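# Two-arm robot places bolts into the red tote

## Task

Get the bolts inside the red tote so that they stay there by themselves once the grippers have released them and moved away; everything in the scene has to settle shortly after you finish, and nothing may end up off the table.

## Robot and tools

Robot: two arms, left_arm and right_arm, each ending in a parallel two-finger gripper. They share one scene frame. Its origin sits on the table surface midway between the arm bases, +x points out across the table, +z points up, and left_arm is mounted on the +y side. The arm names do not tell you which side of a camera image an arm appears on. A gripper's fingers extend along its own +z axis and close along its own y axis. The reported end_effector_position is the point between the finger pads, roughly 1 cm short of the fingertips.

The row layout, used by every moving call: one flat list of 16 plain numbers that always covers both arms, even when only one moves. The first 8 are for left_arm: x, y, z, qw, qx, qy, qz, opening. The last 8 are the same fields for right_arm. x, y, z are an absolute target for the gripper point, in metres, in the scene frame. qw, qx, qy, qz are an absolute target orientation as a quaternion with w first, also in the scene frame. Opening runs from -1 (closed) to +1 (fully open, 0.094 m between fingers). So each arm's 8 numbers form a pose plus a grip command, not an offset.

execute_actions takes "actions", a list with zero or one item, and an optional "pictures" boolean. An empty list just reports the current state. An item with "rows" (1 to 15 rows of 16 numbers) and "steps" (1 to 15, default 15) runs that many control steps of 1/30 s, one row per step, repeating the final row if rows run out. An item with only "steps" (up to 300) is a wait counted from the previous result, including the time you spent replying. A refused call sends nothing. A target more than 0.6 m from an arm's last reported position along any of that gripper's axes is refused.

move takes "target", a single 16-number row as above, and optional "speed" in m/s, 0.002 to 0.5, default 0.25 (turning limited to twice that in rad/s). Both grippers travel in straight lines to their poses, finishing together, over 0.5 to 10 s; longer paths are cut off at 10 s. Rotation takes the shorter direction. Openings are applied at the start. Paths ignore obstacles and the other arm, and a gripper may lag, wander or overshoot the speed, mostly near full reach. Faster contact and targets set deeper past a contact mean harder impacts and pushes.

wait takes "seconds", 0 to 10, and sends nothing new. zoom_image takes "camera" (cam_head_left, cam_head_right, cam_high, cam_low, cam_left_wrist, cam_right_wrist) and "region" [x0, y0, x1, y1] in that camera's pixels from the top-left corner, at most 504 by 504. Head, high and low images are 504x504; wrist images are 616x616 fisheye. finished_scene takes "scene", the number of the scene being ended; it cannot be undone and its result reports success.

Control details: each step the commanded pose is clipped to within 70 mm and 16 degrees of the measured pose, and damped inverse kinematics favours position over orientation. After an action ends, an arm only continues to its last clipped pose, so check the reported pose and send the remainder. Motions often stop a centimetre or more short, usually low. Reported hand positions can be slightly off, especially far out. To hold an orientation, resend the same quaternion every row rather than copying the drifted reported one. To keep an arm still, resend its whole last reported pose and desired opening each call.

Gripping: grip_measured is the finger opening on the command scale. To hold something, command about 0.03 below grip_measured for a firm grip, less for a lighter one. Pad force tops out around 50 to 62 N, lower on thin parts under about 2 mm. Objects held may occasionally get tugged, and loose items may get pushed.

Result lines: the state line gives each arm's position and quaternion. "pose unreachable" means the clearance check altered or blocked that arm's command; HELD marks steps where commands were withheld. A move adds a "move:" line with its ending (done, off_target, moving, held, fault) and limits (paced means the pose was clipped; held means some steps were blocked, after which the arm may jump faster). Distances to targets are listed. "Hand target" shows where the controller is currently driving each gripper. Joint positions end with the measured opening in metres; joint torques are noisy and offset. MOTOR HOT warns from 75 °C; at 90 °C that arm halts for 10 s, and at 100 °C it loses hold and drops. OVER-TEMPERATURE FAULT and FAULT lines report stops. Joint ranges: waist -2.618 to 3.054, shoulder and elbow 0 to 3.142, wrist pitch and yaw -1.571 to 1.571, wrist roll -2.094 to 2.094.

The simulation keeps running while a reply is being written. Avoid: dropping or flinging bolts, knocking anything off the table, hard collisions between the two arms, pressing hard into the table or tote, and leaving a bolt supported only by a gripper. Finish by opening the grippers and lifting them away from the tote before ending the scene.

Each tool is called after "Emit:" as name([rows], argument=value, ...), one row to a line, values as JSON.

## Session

Emit:
execute_actions(actions=[])

Scene clock: 0.00 s of 5100.00 s.
left_arm: end_effector_position=(+0.6363, +0.3679, +0.2309) grip_measured=+1.000 end_effector_quat_wxyz=(-0.484, +0.717, -0.258, +0.430) | right_arm: end_effector_position=(+0.2030, -0.6017, +0.1475) grip_measured=+1.000 end_effector_quat_wxyz=(+0.580, -0.294, +0.640, -0.409)
Joint positions: left_arm=[-0.124  2.092  1.553  0.343 -0.6   -2.063  0.094] | right_arm=[-1.233  1.67   0.222  1.461 -1.07  -1.034  0.094]
Joint velocities: left_arm=[-0.022  0.012  0.027  0.007 -0.007 -0.051  0.   ] | right_arm=[-0.007  0.007  0.002  0.081  0.037 -0.007  0.   ]
Joint torques (N m, as the arm reports them, + toward a larger angle): no reading
Motor temperatures (°C, as the motors report them): left_arm=[25 31 29 25 24 25] | right_arm=[25 27 25 27 28 25]
Hand target (left_arm): +0.635, +0.368, +0.245; -0.488, +0.712, -0.252, +0.438
Hand target (right_arm): +0.203, -0.603, +0.151; +0.580, -0.296, +0.637, -0.412

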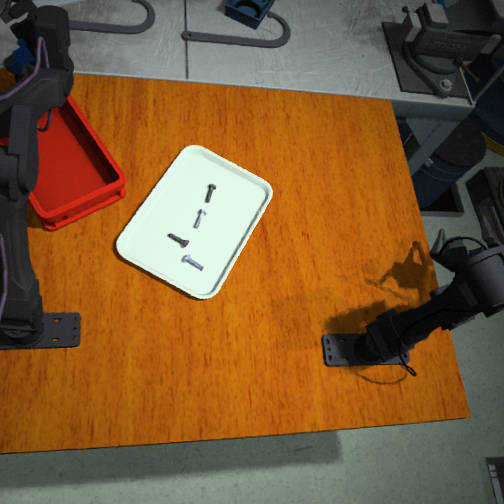

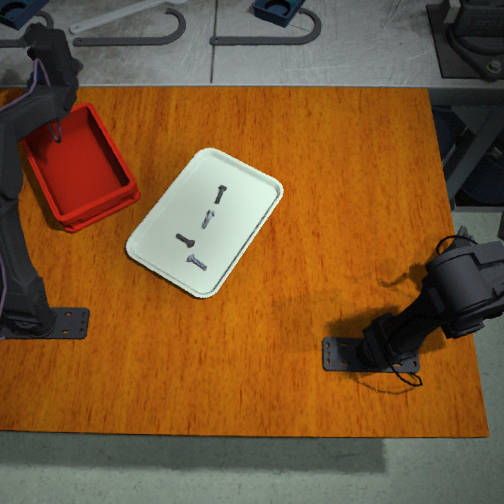

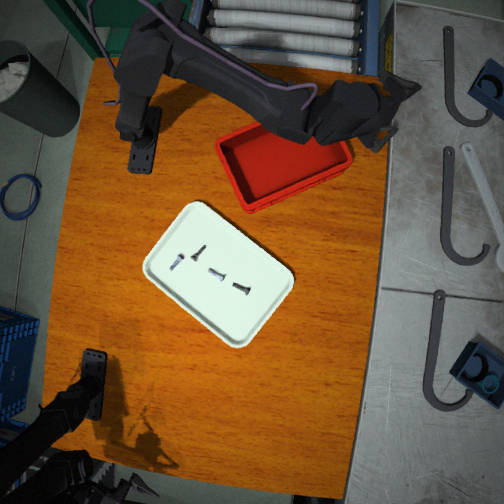

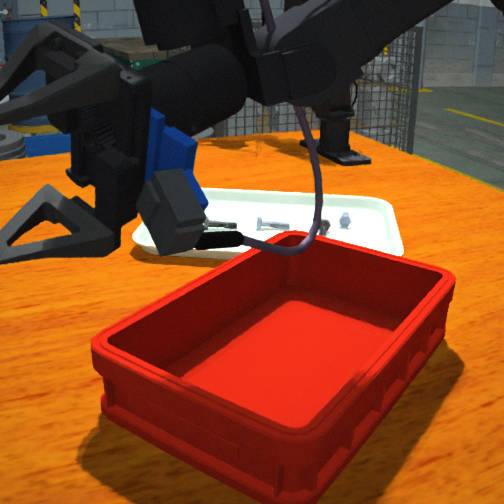

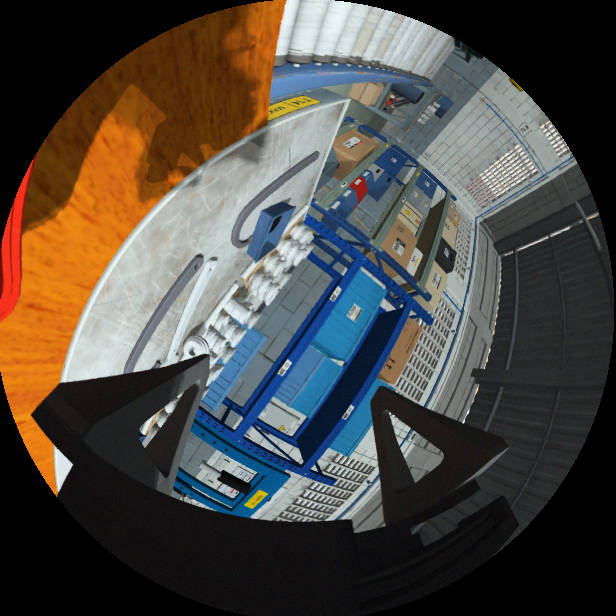

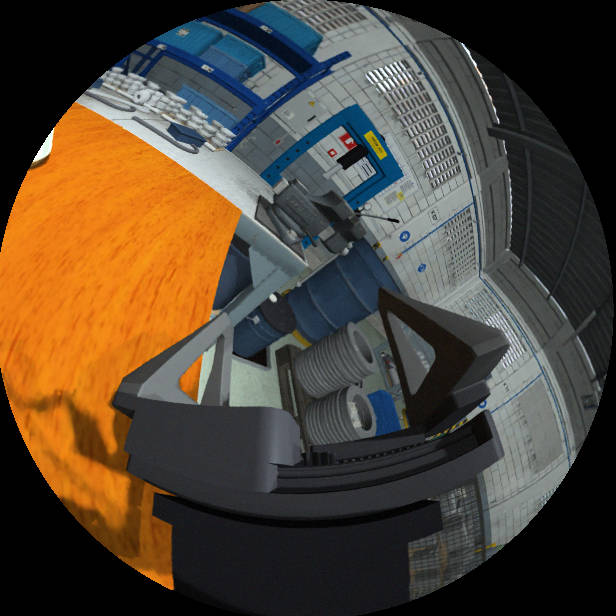

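Emit:
zoom_image(camera="cam_high", region=[140, 200, 300, 360])

Emit:
move(target=[0.4,0.3,0.25,0,-0.2,0.98,0,-0.3,0.203,-0.6017,0.1475,0.58,-0.294,0.64,-0.409,1])

Region (140, 200, 300, 360) of cam_high's 504x504 image, scaled by 3.150, with more detail than that image has.

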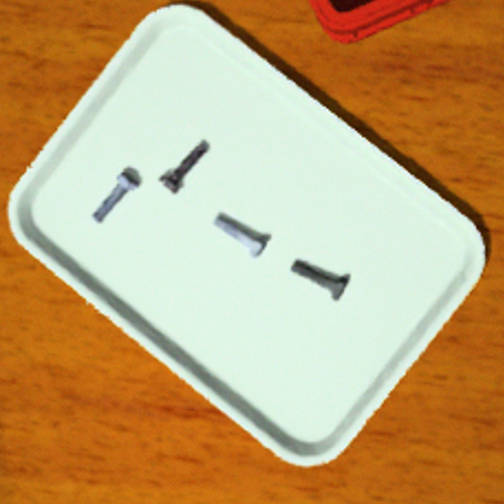

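Scene clock: 12.87 s of 5100.00 s.
left_arm: end_effector_position=(+0.4123, +0.2981, +0.2369) grip_measured=-0.297 end_effector_quat_wxyz=(+0.112, -0.204, +0.972, -0.043) | right_arm: end_effector_position=(+0.2030, -0.6017, +0.1475) grip_measured=+1.000 end_effector_quat_wxyz=(+0.580, -0.294, +0.640, -0.409)
Joint positions: left_arm=[-0.099  1.899  2.109 -1.541  0.018 -0.502  0.033] | right_arm=[-1.233  1.67   0.222  1.461 -1.07  -1.034  0.094]
Joint velocities: left_arm=[-0.017  0.022  0.002 -0.022  0.11   0.007  0.   ] | right_arm=[-0.012  0.002  0.002  0.007 -0.037 -0.022  0.   ]
Joint torques (N m, as the arm reports them, + toward a larger angle): left_arm=[ -0.46 -10.33   5.39   0.55  -0.08   0.07] | right_arm=[-0.01 -3.58  3.96  1.77 -0.01 -0.01]
Motor temperatures (°C, as the motors report them): left_arm=[25 34 30 26 24 25] | right_arm=[25 28 26 28 28 25]
Hand target (left_arm): +0.404, +0.298, +0.245; +0.117, -0.197, +0.973, -0.037
Hand target (right_arm): +0.203, -0.602, +0.148; +0.580, -0.294, +0.640, -0.409
Off the commanded pose (left_arm): 0.018 m, 14 deg.
Off the commanded pose (right_arm): 0.000 m, 0 deg.
joint sent to its limit (left arm) — the command would take joint 4 (wrist pitch) past its lower limit, so that joint was sent only as far as its limit.
After step 90, 4.70 s passed at rest.
move: off_target (left_arm)

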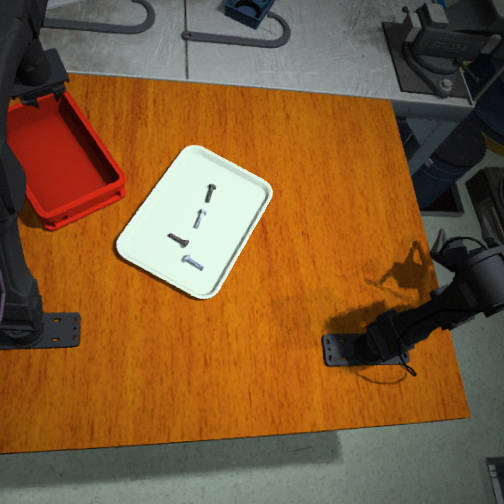

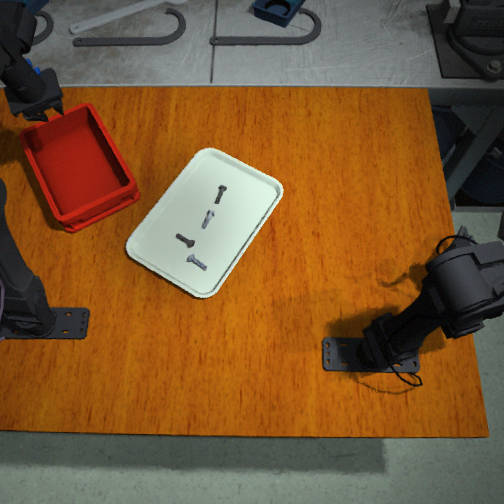

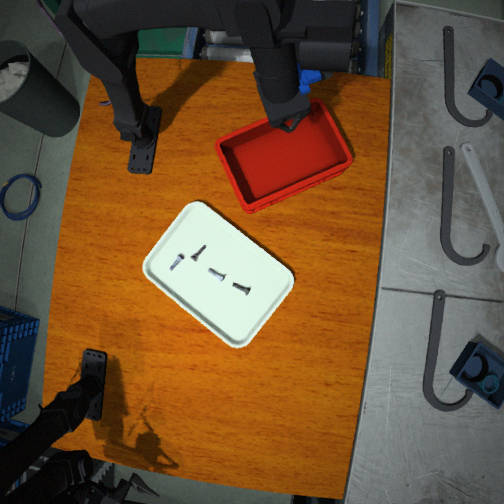

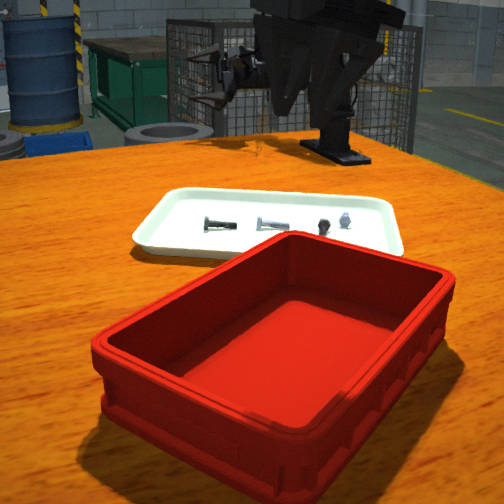

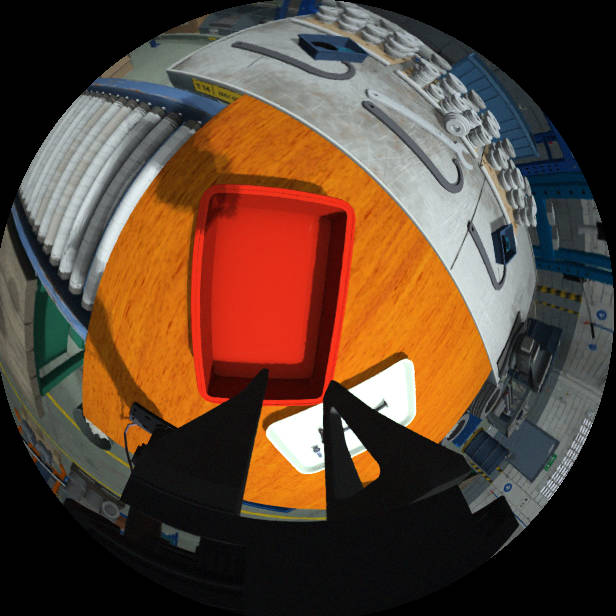

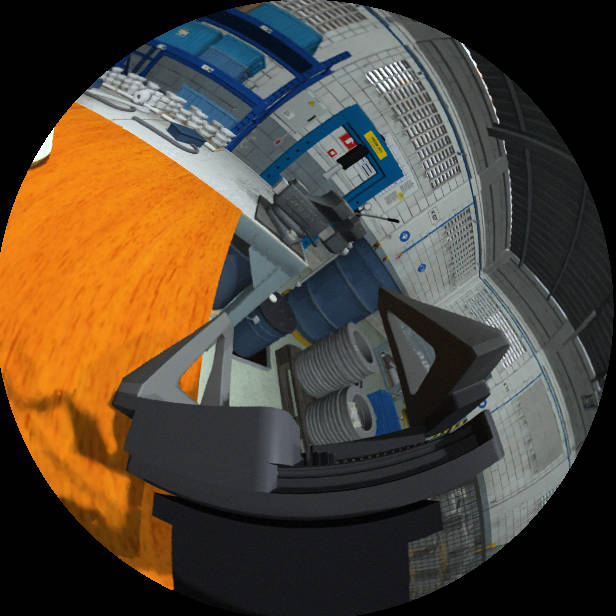

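Emit:
move(target=[0.28,0.1,0.14,0,0.6,0.8,0,-0.3,0.203,-0.6017,0.1475,0.58,-0.294,0.64,-0.409,1], speed=0.35)

Emit:
move(target=[0.235,0.045,0.04,0,0.857,0.515,0,-0.3,0.203,-0.6017,0.1475,0.58,-0.294,0.64,-0.409,1])

Scene clock: 24.83 s of 5100.00 s.
left_arm: end_effector_position=(+0.2787, +0.0990, +0.1407) grip_measured=-0.297 end_effector_quat_wxyz=(-0.003, +0.596, +0.803, -0.010) | right_arm: end_effector_position=(+0.2030, -0.6017, +0.1475) grip_measured=+1.000 end_effector_quat_wxyz=(+0.580, -0.294, +0.640, -0.409)
Joint positions: left_arm=[-0.748  1.866  1.697 -1.406  0.021  0.542  0.033] | right_arm=[-1.233  1.67   0.222  1.461 -1.07  -1.034  0.094]
Joint velocities: left_arm=[-0.007 -0.002 -0.017 -0.051 -0.037  0.066 -0.   ] | right_arm=[ 0.002 -0.017  0.002 -0.051 -0.037 -0.081  0.   ]
Joint torques (N m, as the arm reports them, + toward a larger angle): left_arm=[-0.09 -7.25  6.29  0.43 -0.06  0.09] | right_arm=[ 0.07 -3.71  3.92  1.77 -0.02  0.  ]
Motor temperatures (°C, as the motors report them): left_arm=[25 35 30 26 24 25] | right_arm=[25 28 26 29 28 25]
Hand target (left_arm): +0.282, +0.096, +0.139; +0.003, +0.600, +0.800, -0.007
Hand target (right_arm): +0.203, -0.602, +0.148; +0.580, -0.294, +0.640, -0.409
Off the commanded pose (left_arm): 0.002 m, 1 deg.
Off the commanded pose (right_arm): 0.000 m, 0 deg.
After step 90, 5.97 s passed at rest.
move: done

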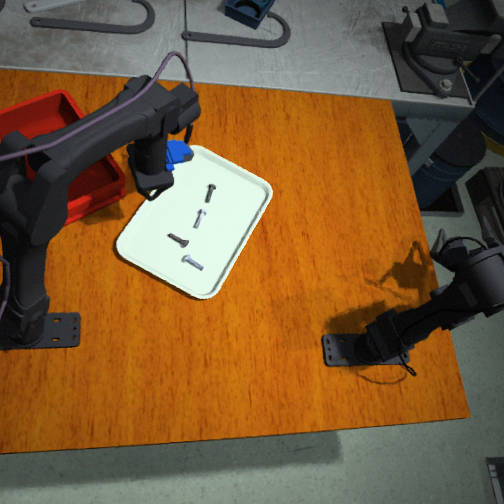

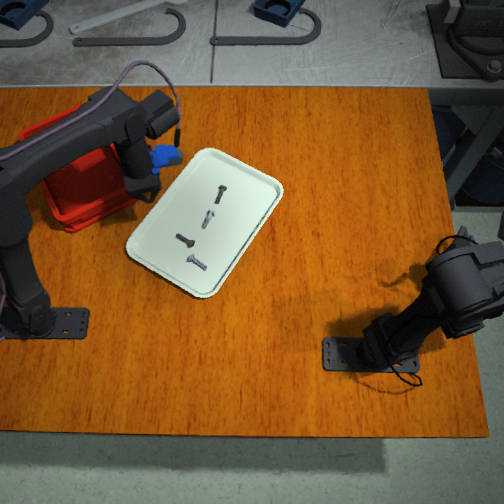

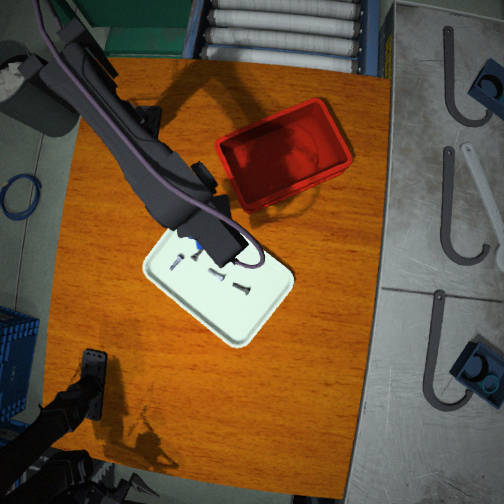

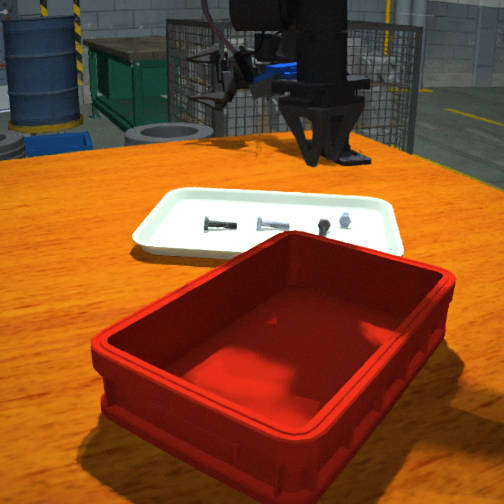

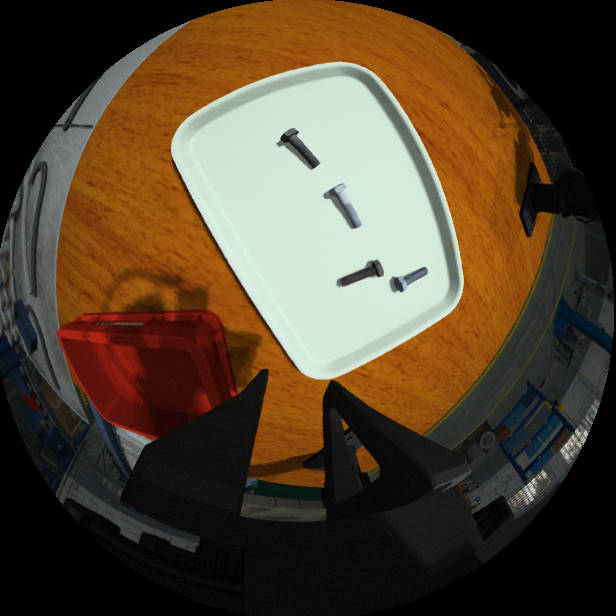

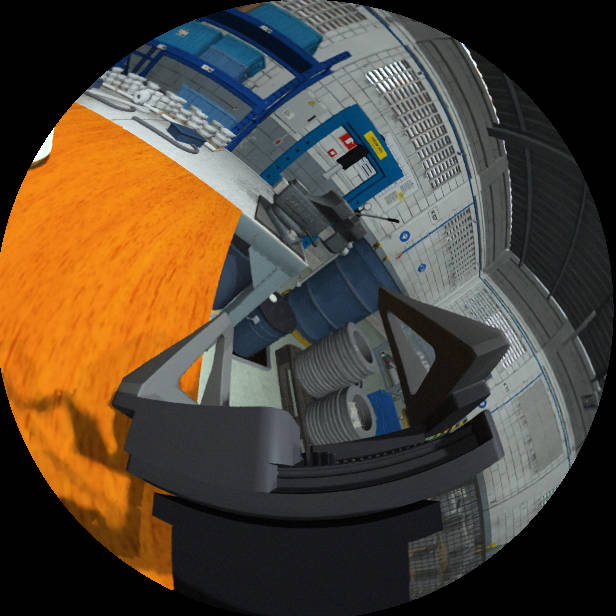

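Scene clock: 26.93 s of 5100.00 s.
left_arm: end_effector_position=(+0.2350, +0.0452, +0.0437) grip_measured=-0.297 end_effector_quat_wxyz=(-0.002, +0.854, +0.521, -0.006) | right_arm: end_effector_position=(+0.2030, -0.6017, +0.1475) grip_measured=+1.000 end_effector_quat_wxyz=(+0.580, -0.294, +0.640, -0.409)
Joint positions: left_arm=[-0.947  1.949  1.421 -1.047  0.012  1.112  0.033] | right_arm=[-1.233  1.67   0.222  1.461 -1.07  -1.034  0.094]
Joint velocities: left_arm=[ 0.007  0.007 -0.002 -0.007  0.022  0.022 -0.001] | right_arm=[-0.002  0.007 -0.012  0.007 -0.037 -0.037  0.   ]
Joint torques (N m, as the arm reports them, + toward a larger angle): left_arm=[-0.46 -7.82  5.49  0.41 -0.07  0.05] | right_arm=[-0.05 -3.66  3.95  1.78 -0.01  0.  ]
Motor temperatures (°C, as the motors report them): left_arm=[25 34 30 26 24 25] | right_arm=[25 28 26 29 28 25]
Hand target (left_arm): +0.235, +0.043, +0.040; +0.001, +0.857, +0.515, -0.002
Hand target (right_arm): +0.203, -0.602, +0.148; +0.580, -0.294, +0.640, -0.409
Off the commanded pose (left_arm): 0.004 m, 1 deg.
Off the commanded pose (right_arm): 0.000 m, 0 deg.
move: done

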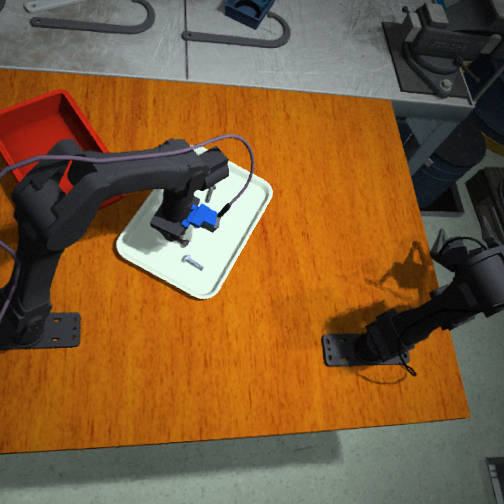

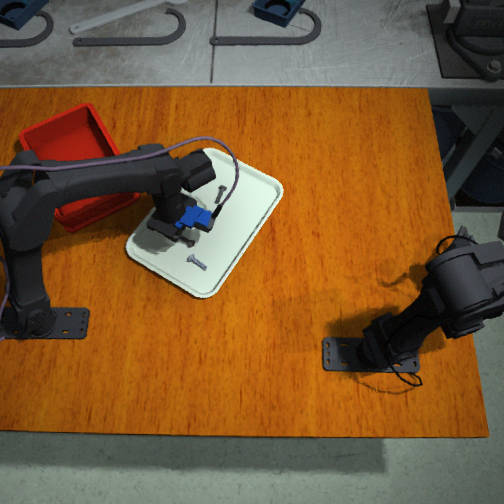

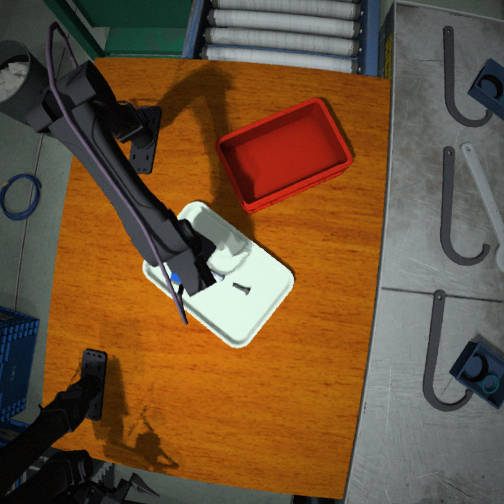

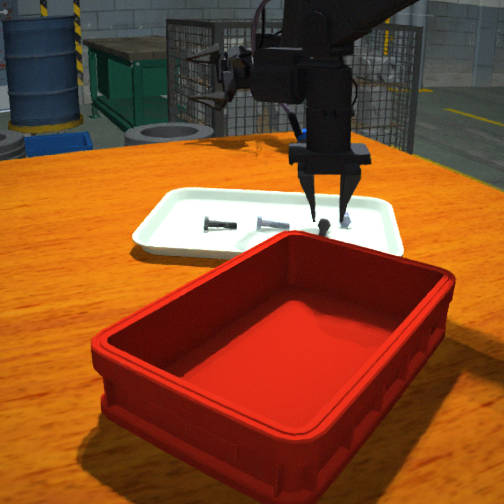

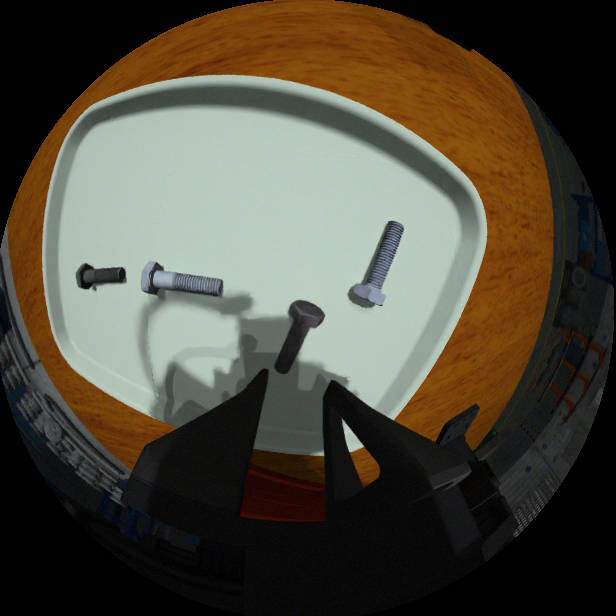

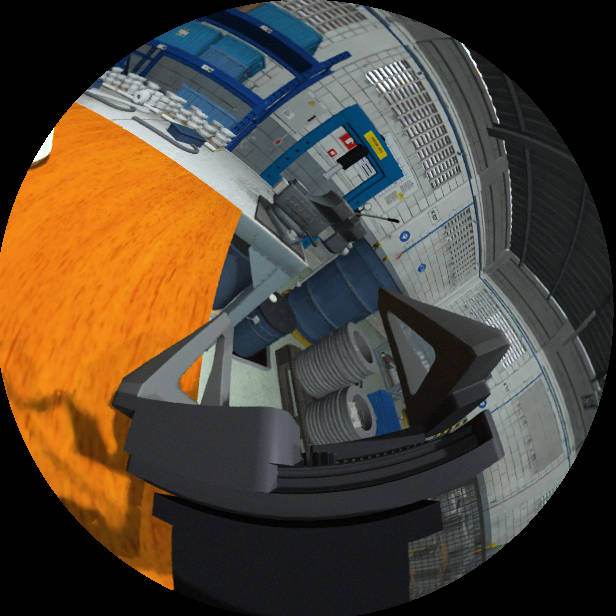

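Emit:
move(target=[0.238,0.038,0.03,0,0.914,0.407,0,-0.3,0.203,-0.6017,0.1475,0.58,-0.294,0.64,-0.409,1], speed=0.1)

Emit:
move(target=[0.238,0.038,0.011,0,0.914,0.407,0,-0.3,0.203,-0.6017,0.1475,0.58,-0.294,0.64,-0.409,1], speed=0.03)

Scene clock: 33.23 s of 5100.00 s.
left_arm: end_effector_position=(+0.2384, +0.0421, +0.0334) grip_measured=-0.297 end_effector_quat_wxyz=(-0.003, +0.910, +0.415, -0.004) | right_arm: end_effector_position=(+0.2030, -0.6017, +0.1475) grip_measured=+1.000 end_effector_quat_wxyz=(+0.580, -0.294, +0.640, -0.409)
Joint positions: left_arm=[-0.947  1.98   1.421 -1.019  0.007  1.351  0.033] | right_arm=[-1.233  1.67   0.222  1.461 -1.07  -1.034  0.094]
Joint velocities: left_arm=[ 0.002  0.012 -0.022  0.022  0.007  0.007 -0.   ] | right_arm=[ 0.002 -0.002 -0.032  0.007 -0.081  0.022  0.   ]
Joint torques (N m, as the arm reports them, + toward a larger angle): left_arm=[-0.62 -7.86  6.3   0.39 -0.06  0.09] | right_arm=[-0.02 -3.61  3.91  1.77 -0.01 -0.01]
Motor temperatures (°C, as the motors report them): left_arm=[25 34 30 25 24 25] | right_arm=[25 28 26 29 28 25]
Hand target (left_arm): +0.238, +0.038, +0.030; -0.000, +0.914, +0.407, -0.000
Hand target (right_arm): +0.203, -0.602, +0.148; +0.580, -0.294, +0.640, -0.409
Off the commanded pose (left_arm): 0.005 m, 1 deg.
Off the commanded pose (right_arm): 0.000 m, 0 deg.
After step 90, 1.63 s passed at rest.
move: done

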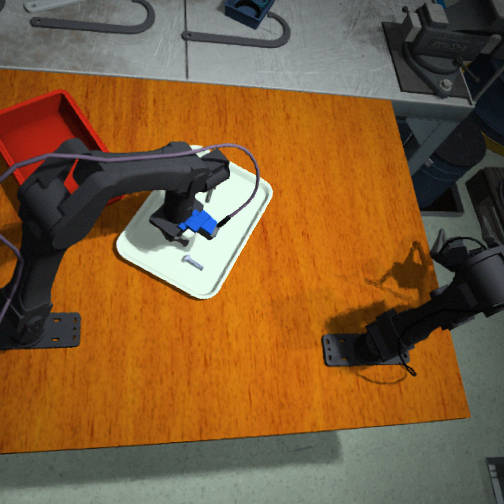

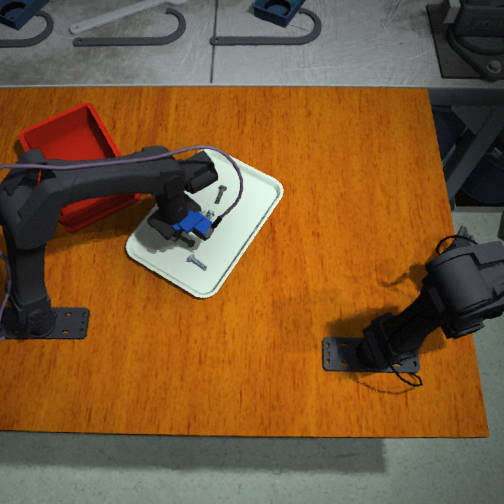

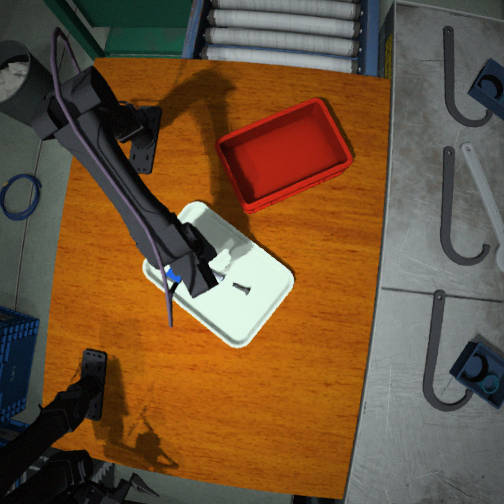

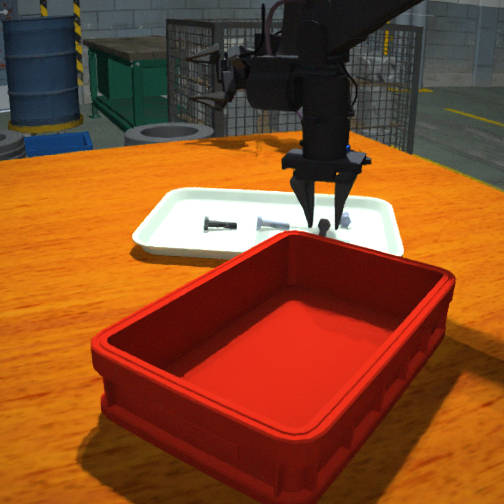

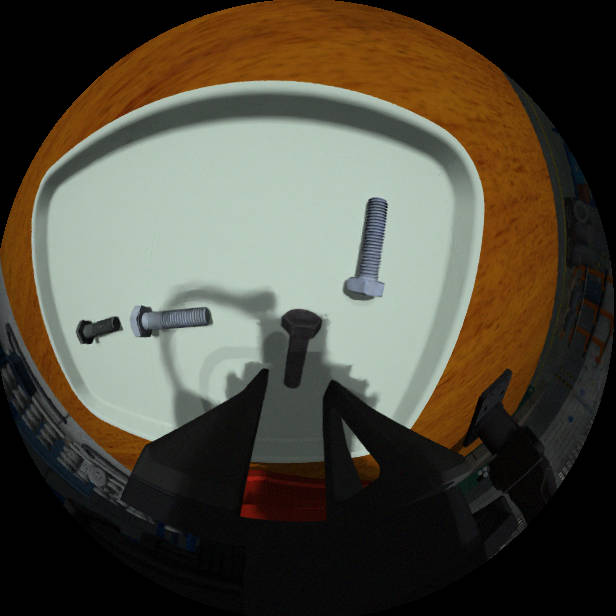

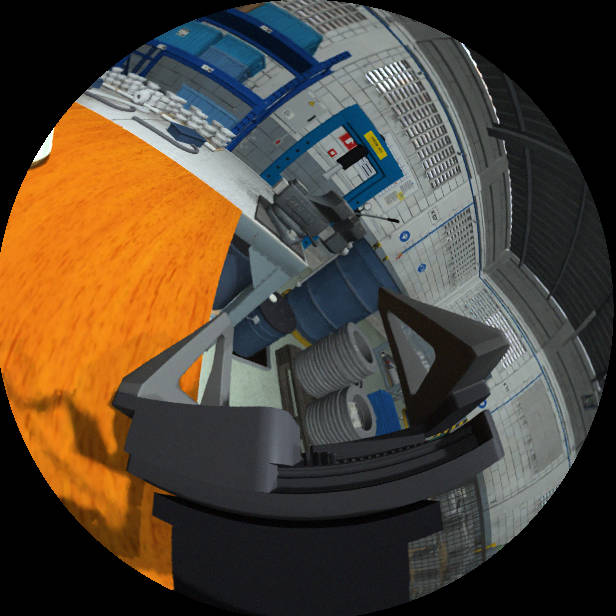

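Scene clock: 34.23 s of 5100.00 s.
left_arm: end_effector_position=(+0.2393, +0.0409, +0.0174) grip_measured=-0.298 end_effector_quat_wxyz=(-0.001, +0.910, +0.414, -0.004) | right_arm: end_effector_position=(+0.2030, -0.6017, +0.1475) grip_measured=+1.000 end_effector_quat_wxyz=(+0.580, -0.294, +0.640, -0.409)
Joint positions: left_arm=[-0.947  2.004  1.388 -0.96   0.007  1.353  0.033] | right_arm=[-1.233  1.67   0.222  1.461 -1.07  -1.034  0.094]
Joint velocities: left_arm=[ 0.002  0.007  0.002  0.037  0.022  0.007 -0.001] | right_arm=[-0.012 -0.002 -0.007 -0.007 -0.022 -0.066  0.   ]
Joint torques (N m, as the arm reports them, + toward a larger angle): left_arm=[-0.8  -8.13  4.89  0.51 -0.11  0.11] | right_arm=[-0.03 -3.6   3.96  1.77 -0.02  0.  ]
Motor temperatures (°C, as the motors report them): left_arm=[25 34 30 25 24 25] | right_arm=[25 28 26 29 28 25]
Hand target (left_arm): +0.238, +0.038, +0.011; -0.000, +0.913, +0.407, -0.000
Hand target (right_arm): +0.203, -0.602, +0.148; +0.580, -0.294, +0.640, -0.409
Off the commanded pose (left_arm): 0.007 m, 1 deg.
Off the commanded pose (right_arm): 0.000 m, 0 deg.
move: done

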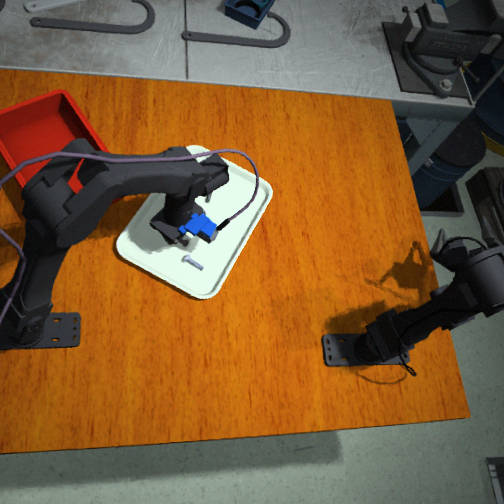

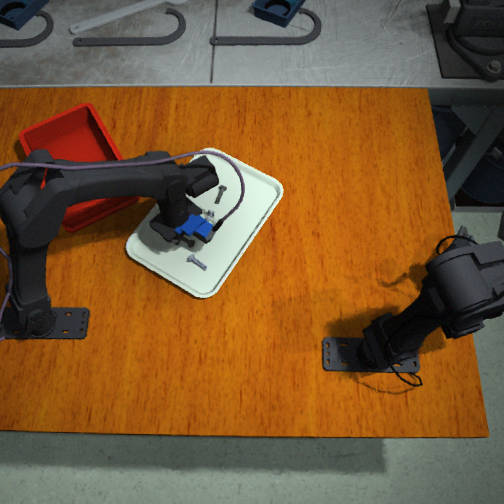

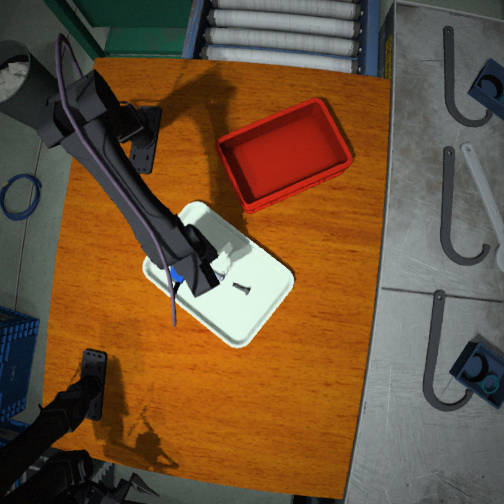

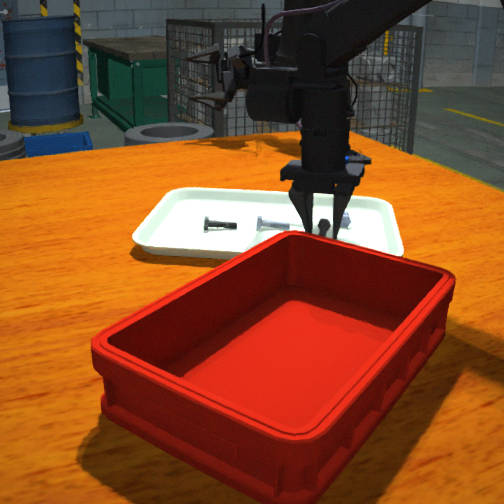

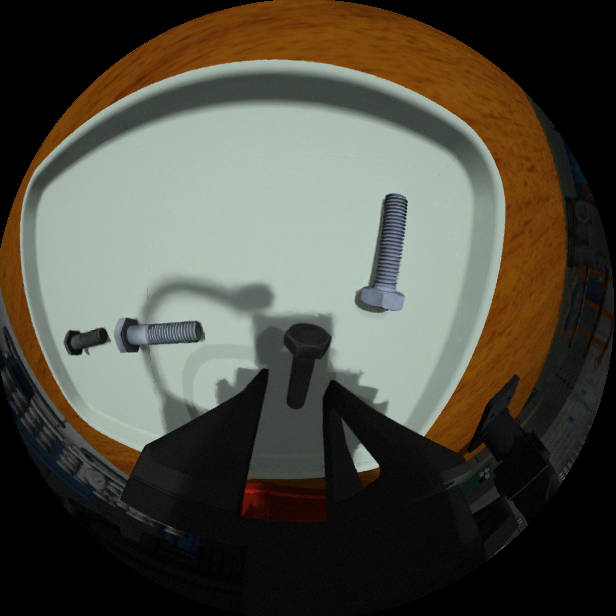

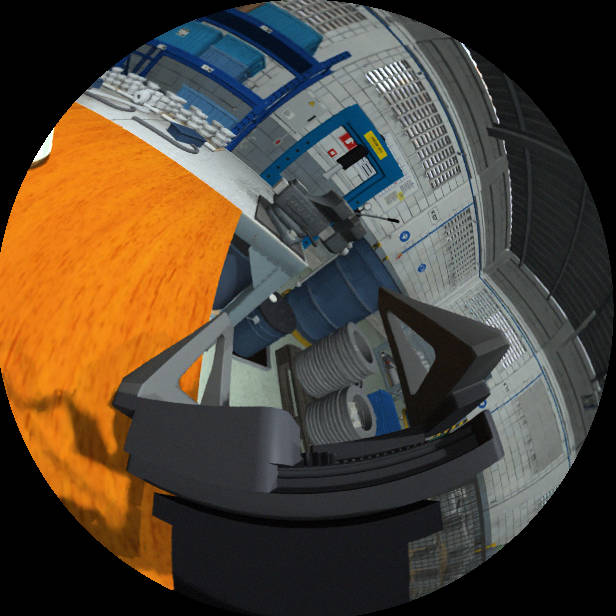

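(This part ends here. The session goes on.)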